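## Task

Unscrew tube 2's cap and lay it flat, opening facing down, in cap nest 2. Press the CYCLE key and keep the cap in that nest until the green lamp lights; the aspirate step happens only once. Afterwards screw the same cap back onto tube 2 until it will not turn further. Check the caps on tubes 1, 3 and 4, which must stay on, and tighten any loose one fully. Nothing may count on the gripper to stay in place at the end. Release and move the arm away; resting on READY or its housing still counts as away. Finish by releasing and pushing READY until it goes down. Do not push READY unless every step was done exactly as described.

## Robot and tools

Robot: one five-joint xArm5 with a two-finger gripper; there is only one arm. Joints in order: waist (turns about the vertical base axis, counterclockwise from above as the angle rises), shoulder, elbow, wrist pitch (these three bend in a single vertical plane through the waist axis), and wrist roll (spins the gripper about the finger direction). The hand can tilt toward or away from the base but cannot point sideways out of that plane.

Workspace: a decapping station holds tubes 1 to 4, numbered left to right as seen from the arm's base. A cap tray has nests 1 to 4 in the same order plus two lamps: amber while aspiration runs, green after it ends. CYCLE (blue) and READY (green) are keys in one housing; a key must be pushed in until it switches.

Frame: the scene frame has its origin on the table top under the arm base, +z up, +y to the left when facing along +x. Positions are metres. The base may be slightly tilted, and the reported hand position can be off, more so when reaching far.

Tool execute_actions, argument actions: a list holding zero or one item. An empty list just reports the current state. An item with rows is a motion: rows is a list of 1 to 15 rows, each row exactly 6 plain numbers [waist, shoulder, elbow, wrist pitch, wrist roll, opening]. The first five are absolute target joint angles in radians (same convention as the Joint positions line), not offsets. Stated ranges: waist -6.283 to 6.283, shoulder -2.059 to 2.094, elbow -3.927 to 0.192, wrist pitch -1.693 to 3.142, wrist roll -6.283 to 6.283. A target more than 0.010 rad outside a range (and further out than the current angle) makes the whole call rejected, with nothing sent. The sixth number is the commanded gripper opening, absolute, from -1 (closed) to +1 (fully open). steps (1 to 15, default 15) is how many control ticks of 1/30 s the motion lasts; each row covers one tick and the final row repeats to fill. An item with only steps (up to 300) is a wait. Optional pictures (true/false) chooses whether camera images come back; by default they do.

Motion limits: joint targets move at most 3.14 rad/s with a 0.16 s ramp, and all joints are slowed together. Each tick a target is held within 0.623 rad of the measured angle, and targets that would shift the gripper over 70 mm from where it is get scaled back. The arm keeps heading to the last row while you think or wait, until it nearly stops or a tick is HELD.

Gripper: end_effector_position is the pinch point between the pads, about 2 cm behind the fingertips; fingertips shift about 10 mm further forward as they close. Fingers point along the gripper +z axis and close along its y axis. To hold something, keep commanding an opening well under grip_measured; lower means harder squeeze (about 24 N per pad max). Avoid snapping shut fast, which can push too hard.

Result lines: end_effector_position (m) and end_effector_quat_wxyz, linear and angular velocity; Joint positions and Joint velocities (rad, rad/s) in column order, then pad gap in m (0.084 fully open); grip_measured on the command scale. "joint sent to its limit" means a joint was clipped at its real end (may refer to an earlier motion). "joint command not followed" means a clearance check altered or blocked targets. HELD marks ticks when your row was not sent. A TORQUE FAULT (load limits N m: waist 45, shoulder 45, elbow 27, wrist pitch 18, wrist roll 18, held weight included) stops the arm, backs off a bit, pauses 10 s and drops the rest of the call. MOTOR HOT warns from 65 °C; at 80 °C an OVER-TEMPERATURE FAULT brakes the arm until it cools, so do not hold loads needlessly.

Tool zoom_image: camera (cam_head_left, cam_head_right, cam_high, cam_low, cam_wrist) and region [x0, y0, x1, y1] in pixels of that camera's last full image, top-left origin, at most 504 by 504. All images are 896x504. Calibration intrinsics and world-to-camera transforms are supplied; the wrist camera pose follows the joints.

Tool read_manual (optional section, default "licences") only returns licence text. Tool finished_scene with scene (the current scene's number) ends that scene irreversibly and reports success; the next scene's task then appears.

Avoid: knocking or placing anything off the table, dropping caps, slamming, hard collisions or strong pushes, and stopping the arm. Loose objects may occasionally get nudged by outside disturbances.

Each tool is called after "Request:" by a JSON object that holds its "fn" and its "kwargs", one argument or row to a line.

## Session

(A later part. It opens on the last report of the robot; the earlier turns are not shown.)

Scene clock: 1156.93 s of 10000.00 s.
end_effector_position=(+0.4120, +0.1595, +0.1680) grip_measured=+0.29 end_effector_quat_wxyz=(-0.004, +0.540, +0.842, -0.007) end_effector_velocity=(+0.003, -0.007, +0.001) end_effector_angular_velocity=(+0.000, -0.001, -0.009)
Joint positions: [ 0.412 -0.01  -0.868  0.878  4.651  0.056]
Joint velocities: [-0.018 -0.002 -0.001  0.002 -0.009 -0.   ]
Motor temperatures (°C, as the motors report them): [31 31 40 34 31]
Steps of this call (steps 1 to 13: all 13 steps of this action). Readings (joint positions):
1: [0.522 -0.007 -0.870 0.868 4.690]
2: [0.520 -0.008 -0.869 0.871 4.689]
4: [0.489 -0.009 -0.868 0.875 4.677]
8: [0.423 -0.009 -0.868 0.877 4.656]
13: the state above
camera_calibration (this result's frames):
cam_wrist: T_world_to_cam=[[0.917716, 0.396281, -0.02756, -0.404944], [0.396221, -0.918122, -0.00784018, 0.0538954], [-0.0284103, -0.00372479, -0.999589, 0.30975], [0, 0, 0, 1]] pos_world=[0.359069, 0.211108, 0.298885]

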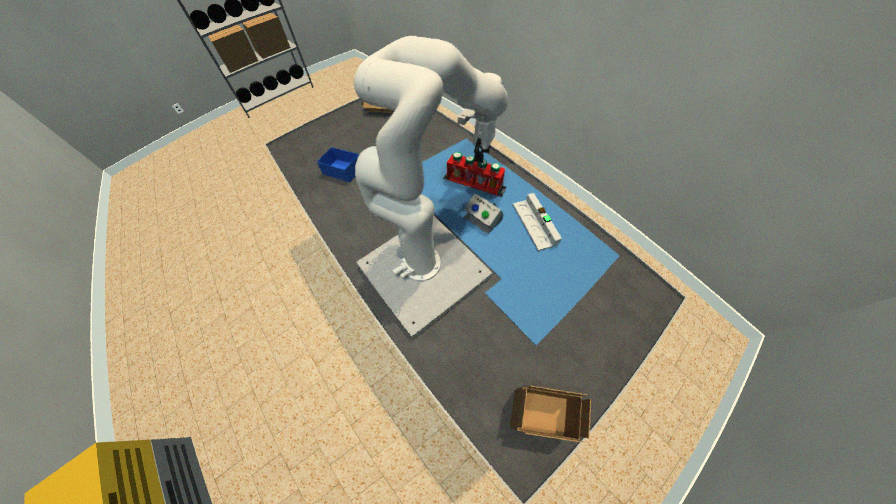

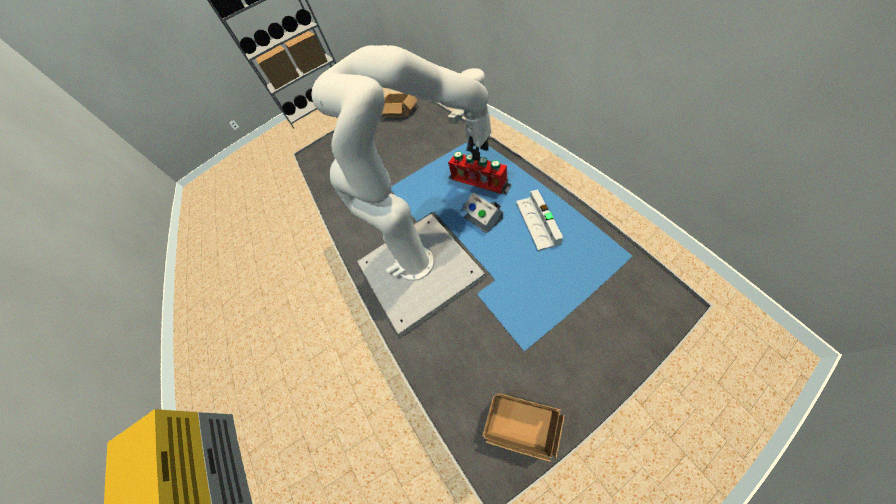

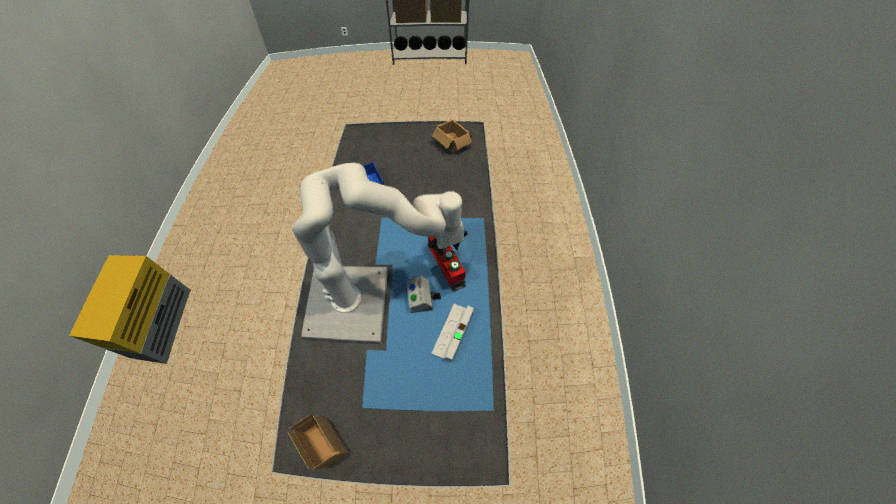

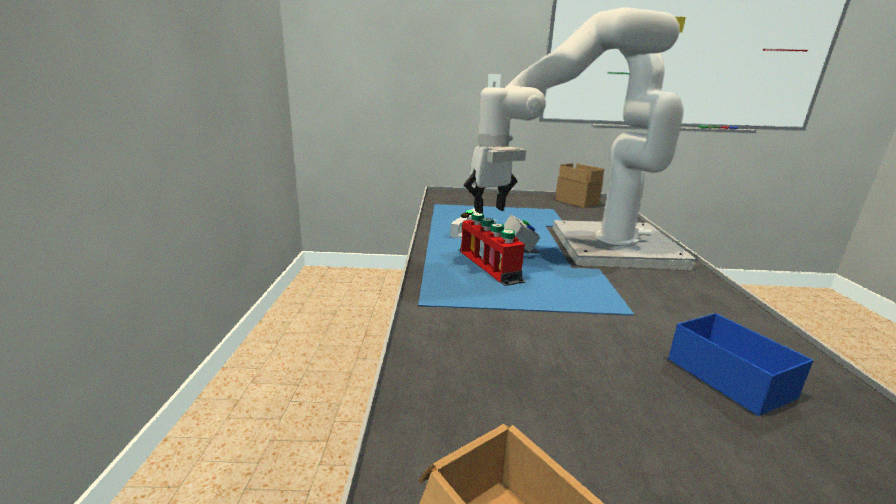

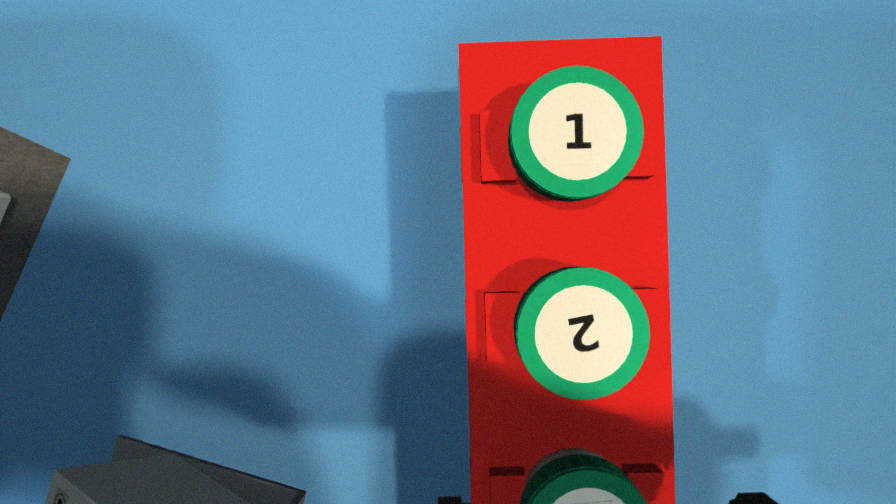

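Request:
{"fn": "execute_actions", "kwargs": {
  "actions": [
    {"rows":[[0.522,-0.01,-0.868,0.878,4.69,0.3]],"steps":13}
  ],
  "pictures": false
}}

Request:
{"fn": "execute_actions", "kwargs": {
  "actions": [
    {"rows":[[0.522,0.04,-0.849,0.809,4.69,0.3],[0.522,0.04,-0.849,0.809,4.69,0.3],[0.522,0.04,-0.849,0.809,4.69,0.3],[0.522,0.063,-0.841,0.778,4.69,0.3],[0.522,0.063,-0.841,0.778,4.69,0.3],[0.522,0.063,-0.841,0.778,4.69,0.3],[0.522,0.063,-0.841,0.778,4.69,0.3],[0.522,0.063,-0.841,0.778,4.69,0.1],[0.522,0.063,-0.841,0.778,4.69,-0.1],[0.522,0.063,-0.841,0.778,4.69,-0.25],[0.522,0.063,-0.841,0.778,4.69,-0.4],[0.522,0.063,-0.841,0.778,4.69,-0.7],[0.522,0.063,-0.841,0.778,4.69,-1]],"steps":15}
  ],
  "pictures": false
}}

Request:
{"fn": "execute_actions", "kwargs": {
  "actions": [
    {"rows":[[0.522,0.063,-0.841,0.778,5.4,-1],[0.522,0.063,-0.841,0.778,5.4,-1],[0.522,0.063,-0.841,0.778,5.4,-1],[0.522,0.063,-0.841,0.778,5.4,-1],[0.522,0.063,-0.841,0.778,5.4,-1],[0.522,0.063,-0.841,0.778,5.4,-1],[0.522,0.063,-0.841,0.778,5.4,-1],[0.522,0.063,-0.841,0.778,5.4,-1],[0.522,0.063,-0.841,0.778,5.4,-1],[0.522,0.063,-0.841,0.778,5.4,-1],[0.522,0.063,-0.841,0.778,5.4,-1],[0.522,0.063,-0.841,0.778,5.4,-0.4],[0.522,0.063,-0.841,0.778,5.4,-0.2],[0.522,0.063,-0.841,0.778,5.4,-0.08]],"steps":15}
  ],
  "pictures": false
}}

Request:
{"fn": "execute_actions", "kwargs": {
  "actions": [
    {"rows":[[0.522,0.04,-0.849,0.809,5.4,-0.08],[0.522,-0.01,-0.868,0.878,5.4,-0.08],[0.522,-0.01,-0.868,0.878,5.4,-0.08],[0.522,-0.01,-0.868,0.878,5.4,-0.08],[0.522,-0.01,-0.868,0.878,5.4,-0.08],[0.522,-0.01,-0.868,0.878,5.4,-0.08],[0.522,-0.01,-0.868,0.878,5.4,-0.08],[0.41,-0.01,-0.868,0.878,4.65,0.3]],"steps":15}
  ],
  "pictures": false
}}

Request:
{"fn": "execute_actions", "kwargs": {
  "actions": [
    {"rows":[[0.41,-0.01,-0.868,0.878,4.65,0.3]],"steps":8}
  ]
}}

Scene clock: 1171.77 s of 10000.00 s.
end_effector_position=(+0.3927, +0.2026, +0.1681) grip_measured=+0.29 end_effector_quat_wxyz=(-0.004, +0.510, +0.860, -0.007) end_effector_velocity=(-0.002, +0.007, +0.001) end_effector_angular_velocity=(+0.002, -0.004, +0.007)
Joint positions: [ 0.52  -0.01  -0.868  0.878  4.689  0.056]
Joint velocities: [ 0.017 -0.001 -0.001 -0.002  0.009 -0.   ]
Motor temperatures (°C, as the motors report them): [31 31 39 33 31]
Steps of this call (steps 1 to 15: the robot went on to your last target; steps 16 to 432: nothing new was sent; steps 433 to 445: all 13 steps of this action). Readings (joint positions):
433: [0.410 -0.010 -0.868 0.878 4.650]
434: [0.412 -0.010 -0.868 0.878 4.651]
436: [0.443 -0.010 -0.868 0.878 4.663]
440: [0.509 -0.010 -0.868 0.878 4.684]
445: the state above

Scene clock: 1172.27 s of 10000.00 s.
end_effector_position=(+0.3935, +0.2041, +0.1336) grip_measured=-0.25 end_effector_quat_wxyz=(-0.005, +0.510, +0.860, -0.008) end_effector_velocity=(+0.002, +0.001, +0.000) end_effector_angular_velocity=(+0.003, -0.006, -0.001)
Joint positions: [ 0.522  0.06  -0.84   0.783  4.69   0.033]
Joint velocities: [-0.     0.     0.    -0.008  0.001 -0.   ]
Motor temperatures (°C, as the motors report them): [31 31 39 33 31]
Steps of this call (steps 1 to 15: all 15 steps of this action). Readings (joint positions):
1: [0.520 -0.010 -0.868 0.878 4.689]
2: [0.521 -0.008 -0.867 0.875 4.690]
4: [0.521 0.008 -0.863 0.850 4.690]
8: [0.522 0.050 -0.845 0.800 4.690]
15: the state above

Scene clock: 1172.77 s of 10000.00 s.
end_effector_position=(+0.3941, +0.2048, +0.1325) grip_measured=-0.24 end_effector_quat_wxyz=(-0.002, +0.768, +0.641, -0.008) end_effector_velocity=(+0.000, -0.001, +0.001) end_effector_angular_velocity=(-0.006, -0.001, -0.364)
Joint positions: [ 0.523  0.064 -0.84   0.778  5.371  0.033]
Joint velocities: [-0.002 -0.003 -0.001  0.006  0.362  0.03 ]
Motor temperatures (°C, as the motors report them): [31 31 39 33 31]
Steps of this call (steps 1 to 15: all 15 steps of this action). Readings (joint positions):
1: [0.522 0.060 -0.840 0.783 4.690]
2: [0.522 0.061 -0.840 0.782 4.694]
4: [0.522 0.062 -0.840 0.781 4.737]
8: [0.522 0.064 -0.839 0.778 5.013]
15: the state above

Scene clock: 1173.27 s of 10000.00 s.
end_effector_position=(+0.4028, +0.1815, +0.1673) grip_measured=+0.29 end_effector_quat_wxyz=(-0.003, +0.686, +0.728, -0.008) end_effector_velocity=(+0.079, -0.177, +0.005) end_effector_angular_velocity=(+0.032, +0.018, +2.219)
Joint positions: [ 0.466 -0.008 -0.867  0.876  5.076  0.056]
Joint velocities: [-0.441 -0.01  -0.005  0.017 -2.66   0.003]
Motor temperatures (°C, as the motors report them): [31 31 39 33 31]
Steps of this call (steps 1 to 15: all 15 steps of this action). Readings (joint positions):
1: [0.523 0.064 -0.841 0.777 5.381]
2: [0.522 0.062 -0.843 0.779 5.388]
4: [0.521 0.045 -0.850 0.803 5.394]
8: [0.522 -0.001 -0.868 0.858 5.399]
15: the state above

Scene clock: 1173.53 s of 10000.00 s.
end_effector_position=(+0.4120, +0.1595, +0.1680) grip_measured=+0.29 end_effector_quat_wxyz=(-0.004, +0.549, +0.836, -0.007) end_effector_velocity=(+0.003, -0.008, +0.001) end_effector_angular_velocity=(+0.004, +0.001, +0.264)
Joint positions: [ 0.412 -0.01  -0.868  0.878  4.673  0.056]
Joint velocities: [-0.02  -0.002 -0.001  0.002 -0.284  0.   ]
Motor temperatures (°C, as the motors report them): [31 31 39 33 31]
Steps of this call (steps 1 to 8: all 8 steps of this action). Readings (joint positions):
1: [0.452 -0.009 -0.867 0.877 4.987]
2: [0.440 -0.009 -0.868 0.877 4.905]
4: [0.422 -0.009 -0.868 0.878 4.774]
8: the state above
camera_calibration (this result's frames):
cam_wrist: T_world_to_cam=[[0.926284, 0.375815, -0.0275894, -0.405191], [0.375756, -0.926688, -0.00748639, 0.0636636], [-0.0283803, -0.00343236, -0.999591, 0.309681], [0, 0, 0, 1]] pos_world=[0.360188, 0.212336, 0.298852]

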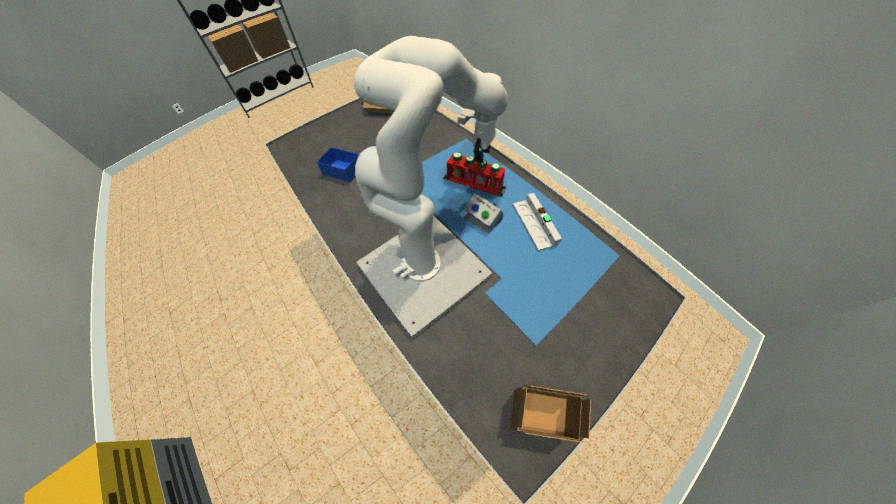

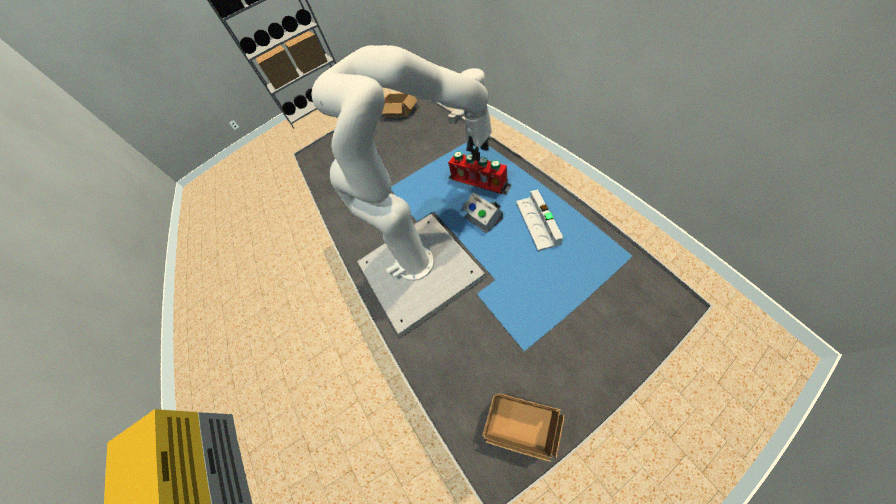

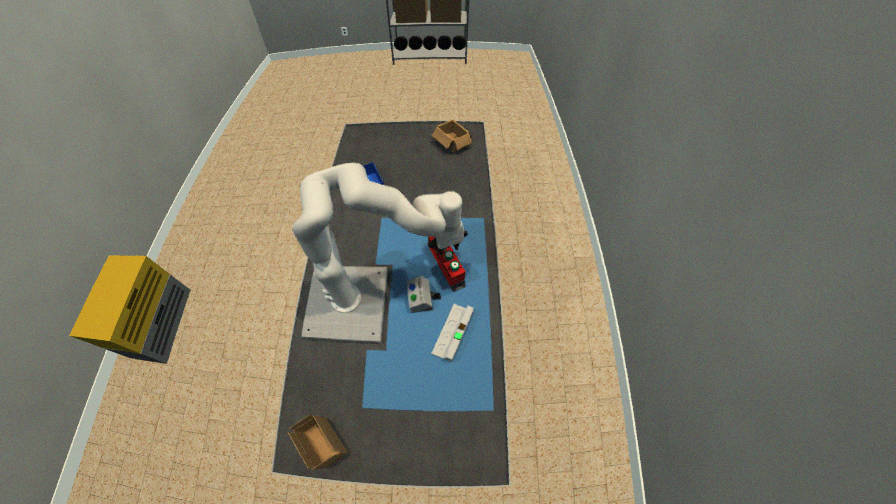

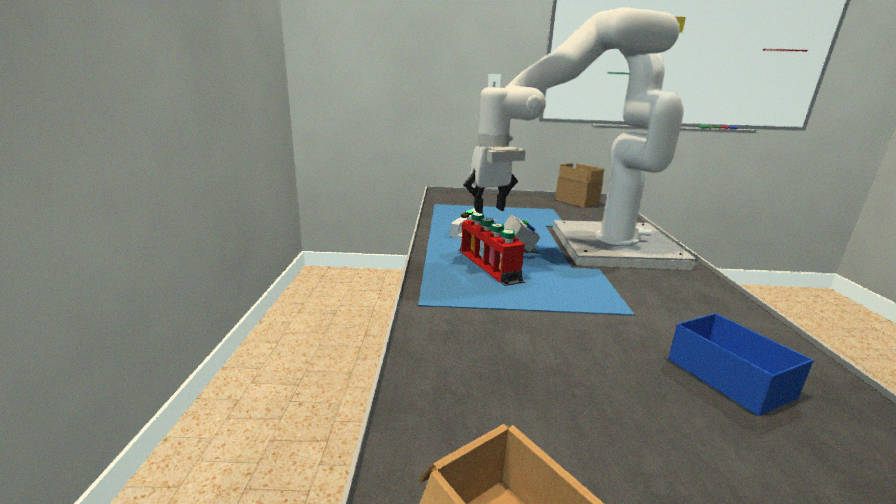

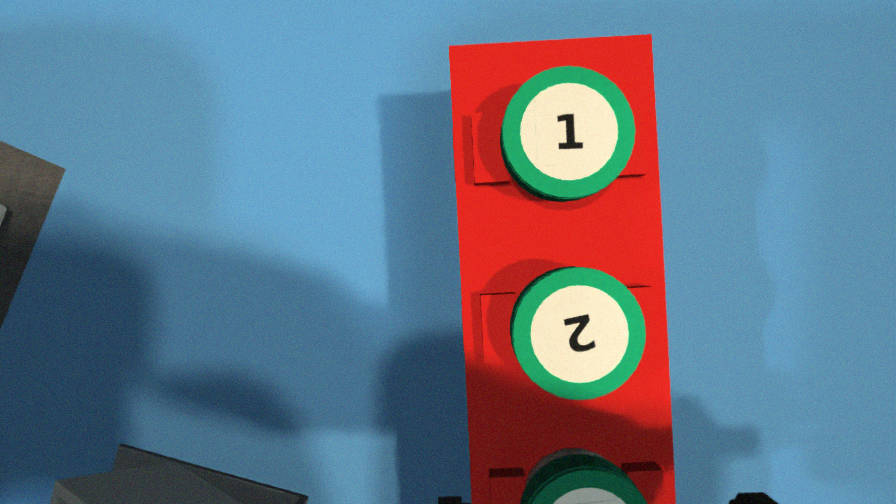

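Request:
{"fn": "execute_actions", "kwargs": {
  "actions": [
    {"rows":[[0.40,-0.01,-0.868,0.878,1.48,0.3]],"steps":15}
  ],
  "pictures": false
}}

Request:
{"fn": "execute_actions", "kwargs": {
  "actions": [
    {"rows":[[0.40,-0.01,-0.868,0.878,1.48,0.3]],"steps":15}
  ],
  "pictures": false
}}

Request:
{"fn": "execute_actions", "kwargs": {
  "actions": [
    {"rows":[[0.43,-0.01,-0.868,0.878,1.48,0.3]],"steps":12}
  ]
}}

Scene clock: 1179.10 s of 10000.00 s.
end_effector_position=(+0.4139, +0.1546, +0.1681) grip_measured=+0.29 end_effector_quat_wxyz=(-0.007, +0.102, +0.995, -0.004) end_effector_velocity=(+0.001, -0.002, +0.000) end_effector_angular_velocity=(+0.037, +0.019, +2.606)
Joint positions: [ 0.4   -0.01  -0.868  0.878  3.703  0.056]
Joint velocities: [-0.005  0.    -0.001  0.001 -2.611 -0.   ]
Motor temperatures (°C, as the motors report them): [31 31 39 33 31]
Steps of this call (steps 1 to 30: the robot went on to your last target; steps 31 to 152: nothing new was sent; steps 153 to 167: all 15 steps of this action). Readings (joint positions):
153: [0.410 -0.010 -0.868 0.878 4.650]
154: [0.410 -0.010 -0.868 0.878 4.646]
156: [0.409 -0.010 -0.868 0.878 4.603]
160: [0.405 -0.010 -0.868 0.878 4.326]
167: the state above

Scene clock: 1179.60 s of 10000.00 s.
end_effector_position=(+0.4140, +0.1545, +0.1681) grip_measured=+0.29 end_effector_quat_wxyz=(-0.008, -0.527, +0.850, +0.001) end_effector_velocity=(+0.000, +0.001, +0.001) end_effector_angular_velocity=(+0.038, +0.016, +2.615)
Joint positions: [ 0.4   -0.01  -0.868  0.878  2.389  0.056]
Joint velocities: [ 0.002 -0.    -0.001 -0.001 -2.614  0.   ]
Motor temperatures (°C, as the motors report them): [31 31 39 33 31]
Steps of this call (steps 1 to 15: all 15 steps of this action). Readings (joint positions):
1: [0.400 -0.010 -0.868 0.878 3.615]
2: [0.400 -0.010 -0.868 0.878 3.528]
4: [0.400 -0.010 -0.868 0.878 3.353]
8: [0.400 -0.010 -0.868 0.878 3.002]
15: the state above

Scene clock: 1180.00 s of 10000.00 s.
end_effector_position=(+0.4094, +0.1662, +0.1681) grip_measured=+0.29 end_effector_quat_wxyz=(+0.007, +0.841, -0.541, -0.004) end_effector_velocity=(-0.003, +0.008, -0.001) end_effector_angular_velocity=(+0.009, +0.005, +0.612)
Joint positions: [ 0.429 -0.01  -0.868  0.878  1.528  0.056]
Joint velocities: [ 0.019 -0.     0.002 -0.001 -0.593 -0.   ]
Motor temperatures (°C, as the motors report them): [31 31 39 33 31]
Steps of this call (steps 1 to 12: all 12 steps of this action). Readings (joint positions):
1: [0.400 -0.010 -0.868 0.878 2.302]
2: [0.400 -0.010 -0.868 0.878 2.214]
4: [0.402 -0.010 -0.868 0.878 2.039]
8: [0.420 -0.010 -0.868 0.878 1.706]
12: the state above
camera_calibration (this result's frames):
cam_wrist: T_world_to_cam=[[-0.918932, -0.394395, 0.004182, 0.472853], [-0.394417, 0.918885, -0.0092258, 0.07977], [-0.000204166, -0.0101273, -0.999949, 0.299402], [0, 0, 0, 1]] pos_world=[0.466043, 0.116223, 0.298145]

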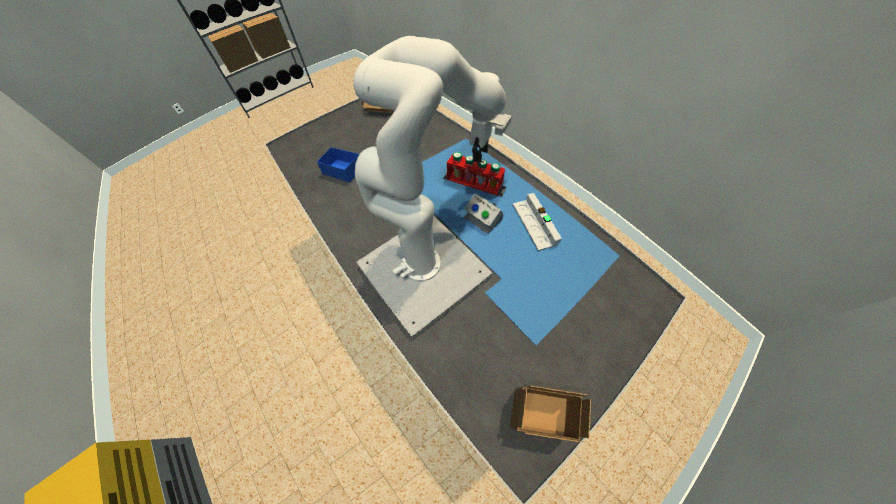

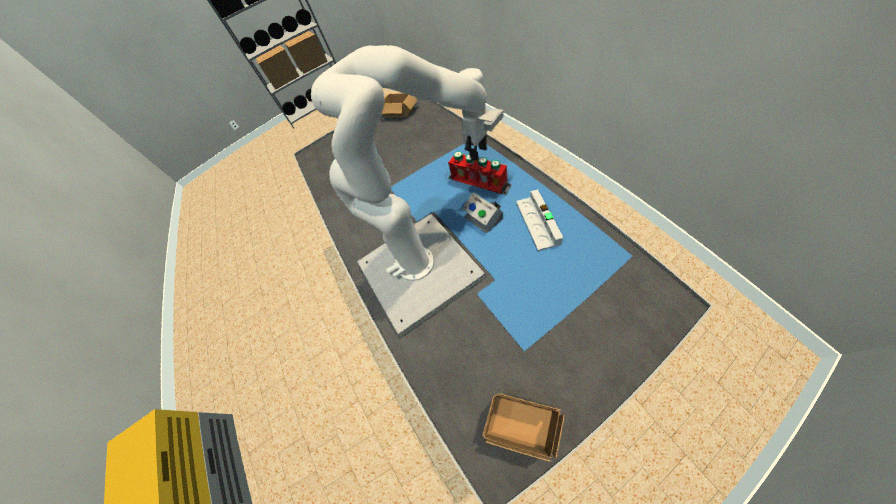

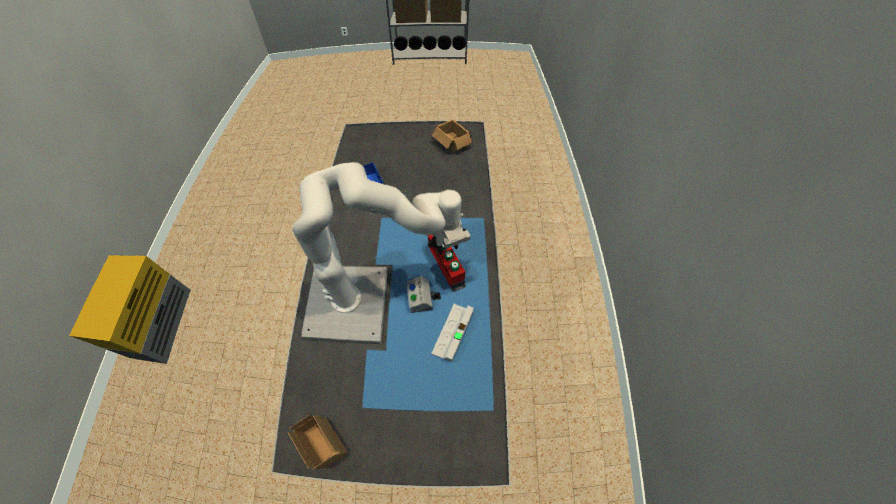

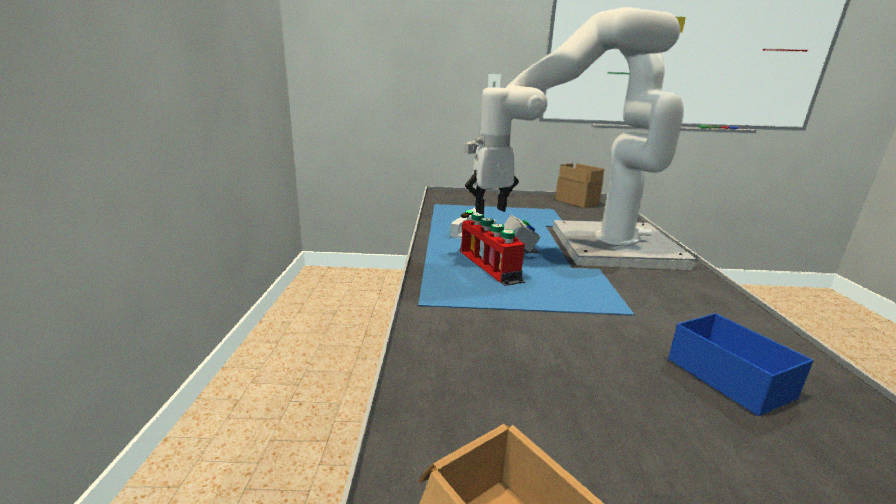

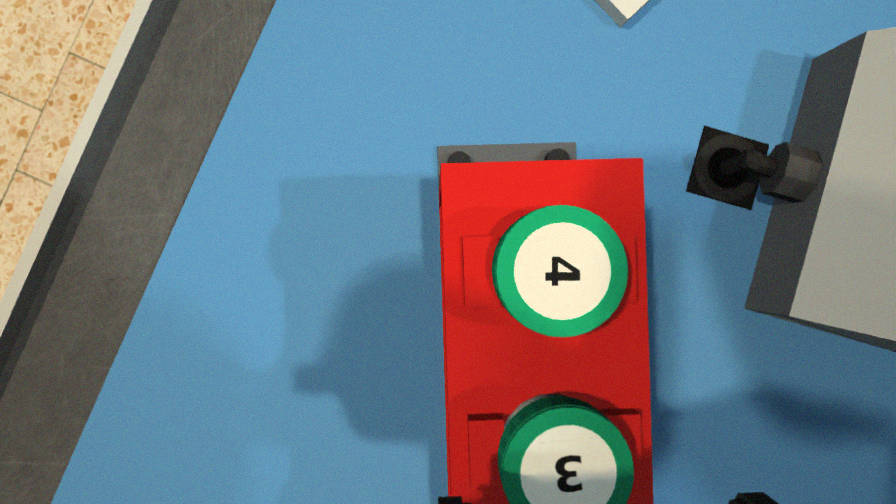

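Request:
{"fn": "execute_actions", "kwargs": {
  "actions": [
    {"rows":[[0.272,0.0,-0.885,0.885,1.35,0.3]],"steps":13}
  ],
  "pictures": false
}}

Request:
{"fn": "execute_actions", "kwargs": {
  "actions": [
    {"rows":[[0.272,0.06,-0.877,0.82,1.35,0.3],[0.272,0.06,-0.877,0.82,1.35,0.3],[0.272,0.06,-0.877,0.82,1.35,0.3],[0.272,0.083,-0.869,0.790,1.35,0.3]],"steps":12}
  ]
}}

Scene clock: 1185.80 s of 10000.00 s.
end_effector_position=(+0.4336, +0.1029, +0.1698) grip_measured=+0.29 end_effector_quat_wxyz=(+0.007, +0.847, -0.532, -0.004) end_effector_velocity=(+0.004, -0.009, +0.001) end_effector_angular_velocity=(+0.001, -0.003, +0.011)
Joint positions: [ 0.275 -0.    -0.885  0.885  1.353  0.056]
Joint velocities: [-0.023  0.002 -0.005  0.001 -0.034  0.   ]
Motor temperatures (°C, as the motors report them): [31 31 39 33 31]
Steps of this call (steps 1 to 30: the robot went on to your last target; steps 31 to 161: nothing new was sent; steps 162 to 174: all 13 steps of this action). Readings (joint positions):
162: [0.430 -0.010 -0.868 0.878 1.480]
163: [0.428 -0.010 -0.868 0.878 1.477]
165: [0.393 -0.007 -0.872 0.880 1.445]
169: [0.294 -0.001 -0.883 0.884 1.372]
174: the state above

Scene clock: 1186.20 s of 10000.00 s.
end_effector_position=(+0.4383, +0.1025, +0.1349) grip_measured=+0.29 end_effector_quat_wxyz=(+0.009, +0.847, -0.532, -0.006) end_effector_velocity=(+0.014, +0.003, -0.003) end_effector_angular_velocity=(+0.010, -0.042, -0.001)
Joint positions: [ 0.272  0.08  -0.869  0.794  1.35   0.056]
Joint velocities: [-0.001  0.023 -0.009 -0.057 -0.001  0.   ]
Motor temperatures (°C, as the motors report them): [31 31 39 33 31]
Steps of this call (steps 1 to 12: all 12 steps of this action). Readings (joint positions):
1: [0.275 -0.000 -0.885 0.885 1.352]
2: [0.274 0.002 -0.885 0.882 1.351]
4: [0.273 0.022 -0.884 0.858 1.351]
8: [0.273 0.069 -0.871 0.811 1.350]
12: the state above
camera_calibration (this result's frames):
cam_wrist: T_world_to_cam=[[-0.910236, -0.413984, 0.00936735, 0.471885], [-0.414057, 0.910217, -0.00785759, 0.158667], [-0.0052734, -0.0110309, -0.999925, 0.267794], [0, 0, 0, 1]] pos_world=[0.496636, 0.053886, 0.2646]

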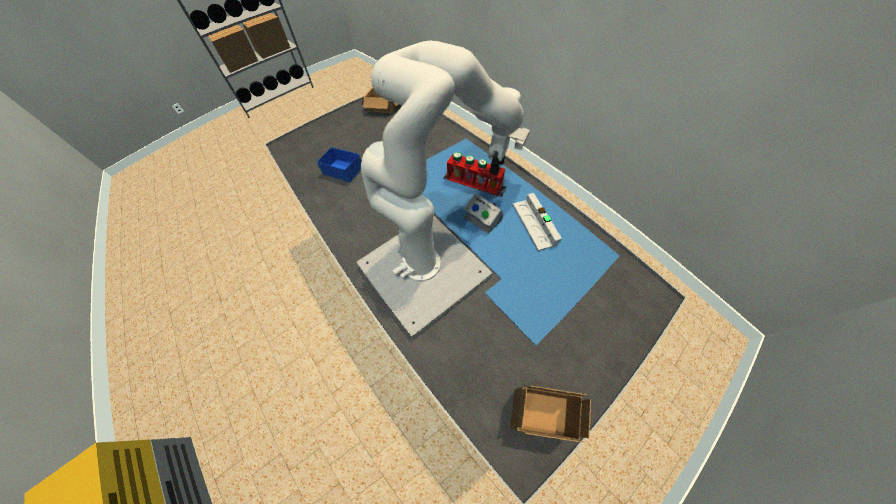

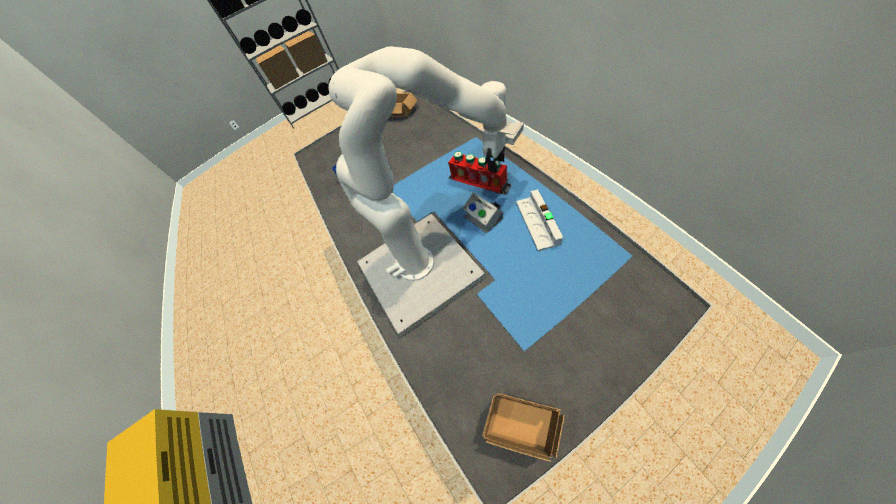

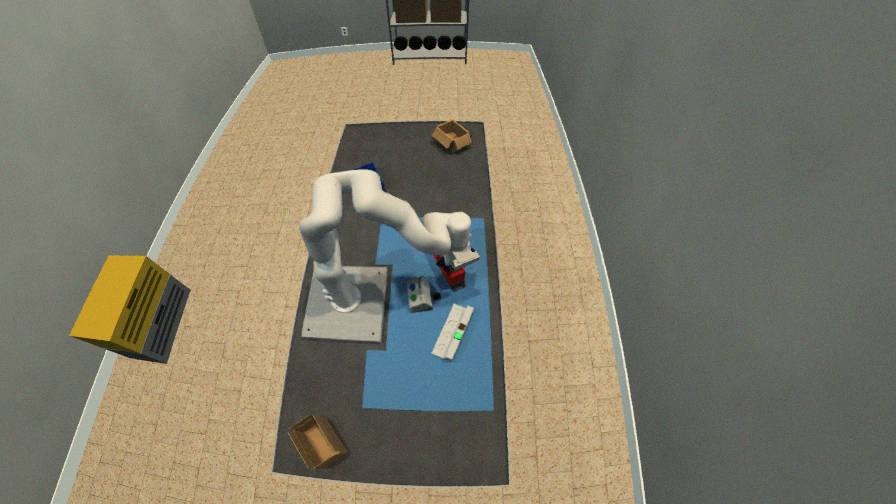

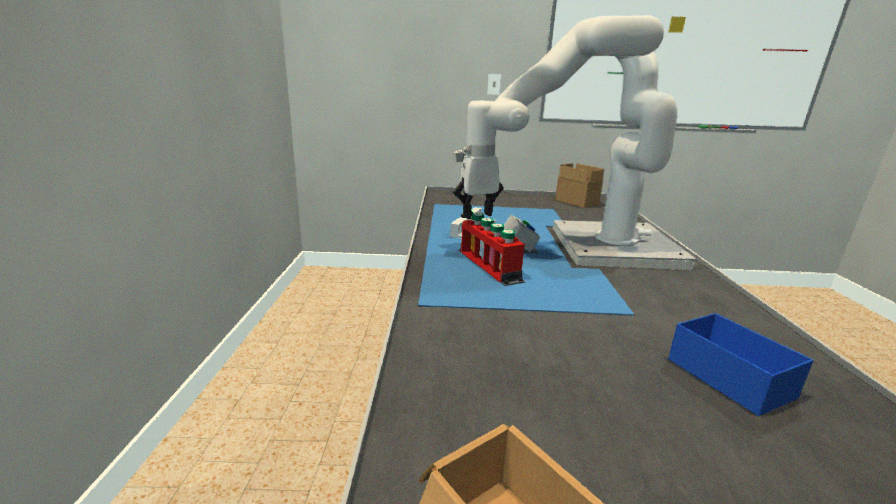

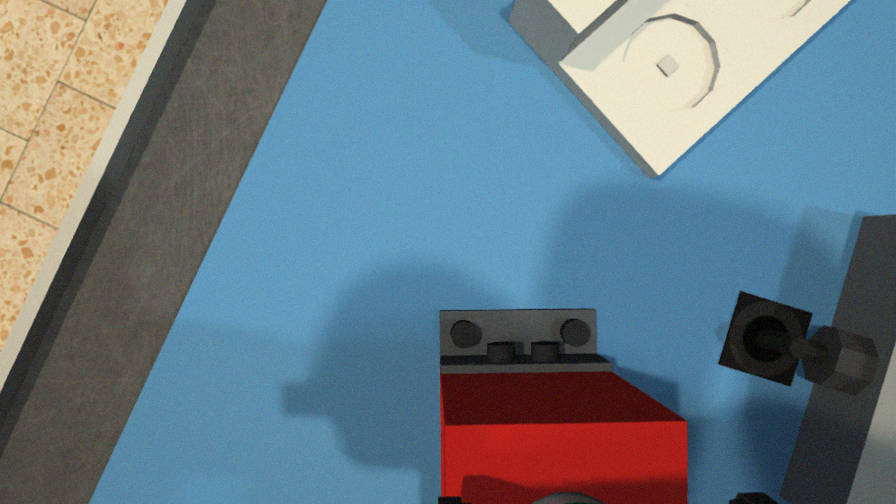

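Request:
{"fn": "execute_actions", "kwargs": {
  "actions": [
    {"rows":[[0.271,0.091,-0.878,0.791,1.35,0.3],[0.271,0.091,-0.878,0.791,1.35,0.3],[0.271,0.091,-0.878,0.791,1.35,0.1],[0.271,0.091,-0.878,0.791,1.35,-0.1],[0.271,0.091,-0.878,0.791,1.35,-0.25],[0.271,0.091,-0.878,0.791,1.35,-0.4],[0.271,0.091,-0.878,0.791,1.35,-0.7],[0.271,0.091,-0.878,0.791,1.35,-1],[0.271,0.091,-0.878,0.791,1.35,-1],[0.271,0.092,-0.878,0.790,4.49,-1]],"steps":15}
  ],
  "pictures": false
}}

Request:
{"fn": "execute_actions", "kwargs": {
  "actions": [
    {"rows":[[0.271,0.092,-0.878,0.790,4.49,-1]],"steps":15}
  ],
  "pictures": false
}}

Request:
{"fn": "execute_actions", "kwargs": {
  "actions": [
    {"rows":[[0.271,0.093,-0.878,0.788,4.49,-1]],"steps":15}
  ],
  "pictures": false
}}

Request:
{"fn": "execute_actions", "kwargs": {
  "actions": [
    {"rows":[[0.271,0.093,-0.878,0.788,4.49,-1],[0.271,0.093,-0.878,0.788,4.49,-1],[0.271,0.093,-0.878,0.788,4.49,-1],[0.271,0.093,-0.878,0.788,4.49,-1],[0.271,0.093,-0.878,0.788,4.49,-0.4],[0.271,0.093,-0.878,0.788,4.49,-0.1],[0.271,0.093,-0.878,0.788,4.49,0.3],[0.271,0.093,-0.878,0.788,4.49,0.3],[0.271,0.06,-0.88,0.82,4.49,0.3],[0.271,0.0,-0.885,0.885,4.49,0.3]],"steps":15}
  ],
  "pictures": false
}}

Request:
{"fn": "execute_actions", "kwargs": {
  "actions": [
    {"rows":[[0.271,0.0,-0.885,0.885,4.49,0.3],[0.271,0.0,-0.885,0.885,4.49,0.3],[0.271,0.0,-0.885,0.885,4.49,0.3],[0.18,-0.01,-0.868,0.878,4.4,0.3]],"steps":15}
  ]
}}

Scene clock: 1195.27 s of 10000.00 s.
end_effector_position=(+0.4409, +0.1026, +0.1336) grip_measured=-0.25 end_effector_quat_wxyz=(+0.009, +0.802, -0.597, -0.005) end_effector_velocity=(-0.011, -0.004, -0.003) end_effector_angular_velocity=(-0.048, +0.014, -2.167)
Joint positions: [ 0.271  0.09  -0.878  0.792  1.508  0.033]
Joint velocities: [-0.003 -0.008  0.012  0.028  2.164  0.001]
Motor temperatures (°C, as the motors report them): [31 31 39 33 31]
Steps of this call (steps 1 to 15: the robot went on to your last target; steps 16 to 257: nothing new was sent; steps 258 to 272: all 15 steps of this action). Readings (joint positions):
258: [0.272 0.083 -0.869 0.790 1.350]
259: [0.272 0.084 -0.870 0.790 1.350]
261: [0.272 0.087 -0.873 0.790 1.350]
265: [0.271 0.090 -0.878 0.790 1.350]
272: the state above

Scene clock: 1195.77 s of 10000.00 s.
end_effector_position=(+0.4352, +0.1044, +0.1292) grip_measured=-0.23 end_effector_quat_wxyz=(-0.019, -0.274, +0.962, -0.001) end_effector_velocity=(+0.003, +0.010, +0.004) end_effector_angular_velocity=(-0.090, -0.040, -2.590)
Joint positions: [ 0.278  0.094 -0.872  0.799  2.822  0.034]
Joint velocities: [ 0.021  0.001 -0.014  0.004  2.612  0.02 ]
Motor temperatures (°C, as the motors report them): [31 31 39 33 31]
Steps of this call (steps 1 to 15: all 15 steps of this action). Readings (joint positions):
1: [0.271 0.090 -0.877 0.793 1.586]
2: [0.271 0.090 -0.876 0.793 1.674]
4: [0.271 0.092 -0.875 0.794 1.856]
8: [0.272 0.093 -0.872 0.795 2.209]
15: the state above

Scene clock: 1196.27 s of 10000.00 s.
end_effector_position=(+0.4455, +0.1017, +0.1361) grip_measured=-0.26 end_effector_quat_wxyz=(-0.002, +0.375, +0.927, -0.004) end_effector_velocity=(-0.022, -0.012, -0.018) end_effector_angular_velocity=(-0.032, +0.055, -2.528)
Joint positions: [ 0.267  0.091 -0.883  0.785  4.134  0.033]
Joint velocities: [-0.014  0.005  0.036  0.029  2.513 -0.007]
Motor temperatures (°C, as the motors report them): [31 31 39 33 31]
Steps of this call (steps 1 to 15: all 15 steps of this action). Readings (joint positions):
1: [0.279 0.094 -0.872 0.799 2.909]
2: [0.279 0.094 -0.873 0.798 2.997]
4: [0.280 0.093 -0.878 0.793 3.172]
8: [0.278 0.091 -0.887 0.783 3.523]
15: the state above

Scene clock: 1196.77 s of 10000.00 s.
end_effector_position=(+0.4370, +0.1016, +0.1615) grip_measured=+0.29 end_effector_quat_wxyz=(-0.004, +0.531, +0.847, -0.006) end_effector_velocity=(+0.011, +0.004, +0.160) end_effector_angular_velocity=(+0.032, -0.138, -0.011)
Joint positions: [ 0.271  0.022 -0.884  0.86   4.489  0.056]
Joint velocities: [ 0.002 -0.333 -0.083  0.275  0.013  0.003]
Motor temperatures (°C, as the motors report them): [31 31 39 33 31]
Steps of this call (steps 1 to 15: all 15 steps of this action). Readings (joint positions):
1: [0.267 0.091 -0.882 0.786 4.215]
2: [0.267 0.091 -0.881 0.787 4.288]
4: [0.267 0.091 -0.880 0.788 4.395]
8: [0.268 0.093 -0.878 0.789 4.472]
15: the state above

Scene clock: 1197.27 s of 10000.00 s.
end_effector_position=(+0.4374, +0.0618, +0.1683) grip_measured=+0.29 end_effector_quat_wxyz=(-0.004, +0.532, +0.847, -0.007) end_effector_velocity=(+0.001, -0.008, +0.001) end_effector_angular_velocity=(+0.001, -0.004, +0.013)
Joint positions: [ 0.182 -0.009 -0.868  0.878  4.403  0.056]
Joint velocities: [-0.017 -0.005  0.003 -0.002 -0.031 -0.   ]
Motor temperatures (°C, as the motors report them): [31 31 39 33 31]
Steps of this call (steps 1 to 15: all 15 steps of this action). Readings (joint positions):
1: [0.271 0.013 -0.886 0.868 4.489]
2: [0.271 0.008 -0.886 0.873 4.489]
4: [0.271 0.004 -0.885 0.880 4.490]
8: [0.222 -0.004 -0.875 0.880 4.440]
15: the state above
camera_calibration (this result's frames):
cam_wrist: T_world_to_cam=[[0.910292, 0.413032, -0.027816, -0.387284], [0.412969, -0.910708, -0.00824954, -0.0535249], [-0.0287395, -0.00397764, -0.999579, 0.310535], [0, 0, 0, 1]] pos_world=[0.38357, 0.11245, 0.29919]

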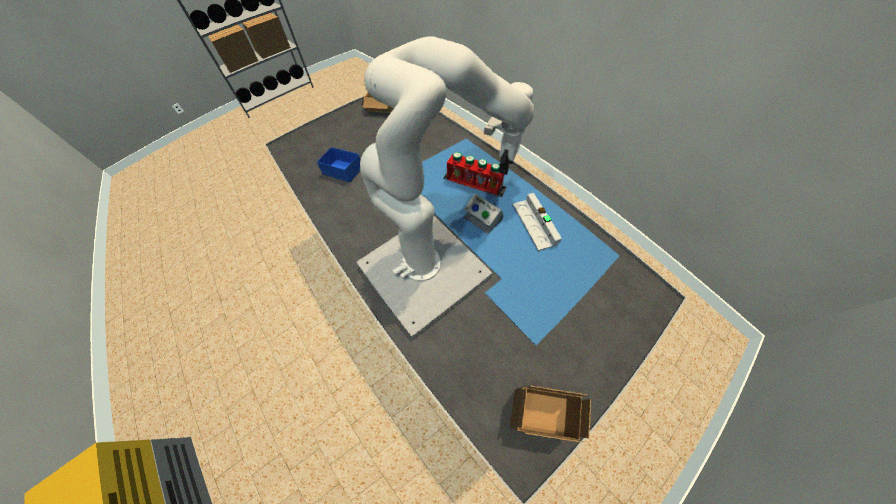

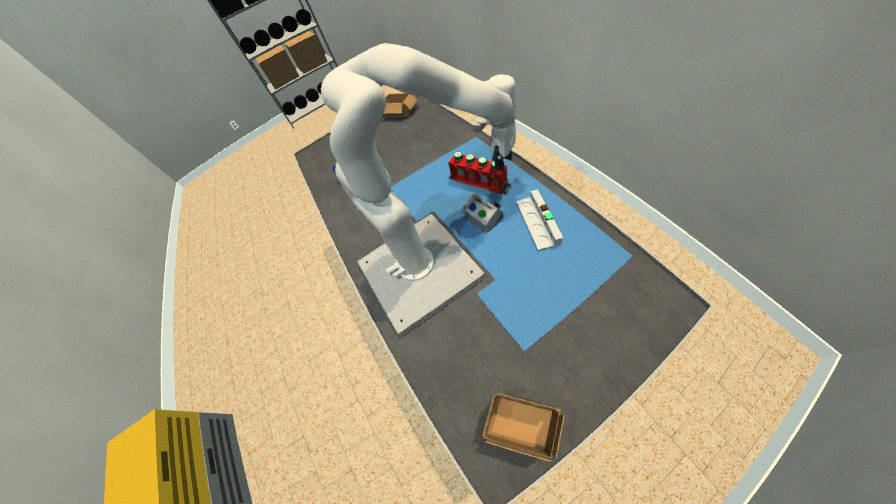

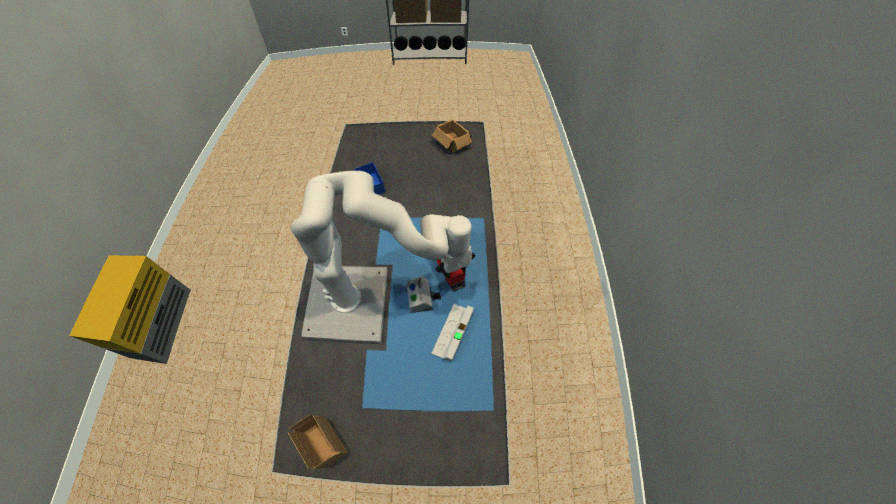

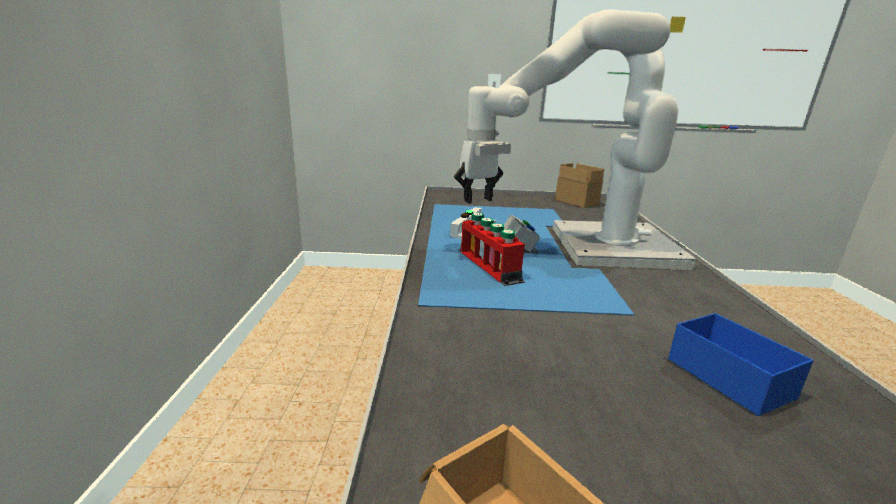

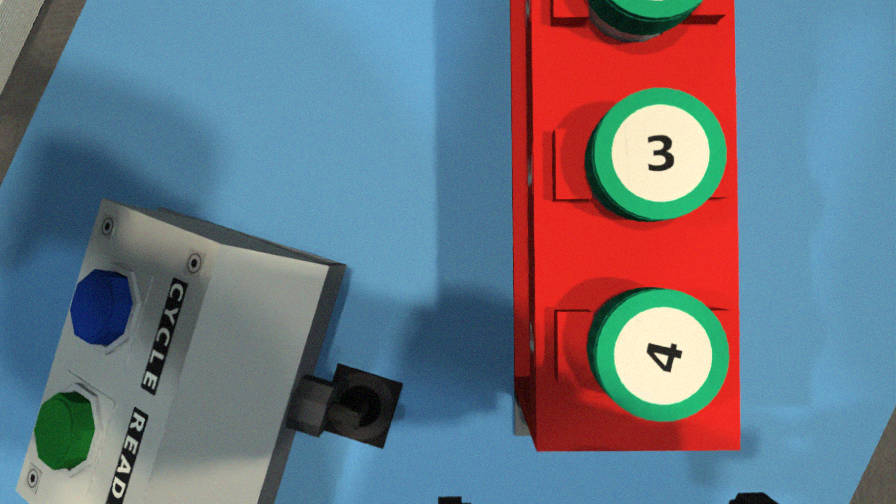

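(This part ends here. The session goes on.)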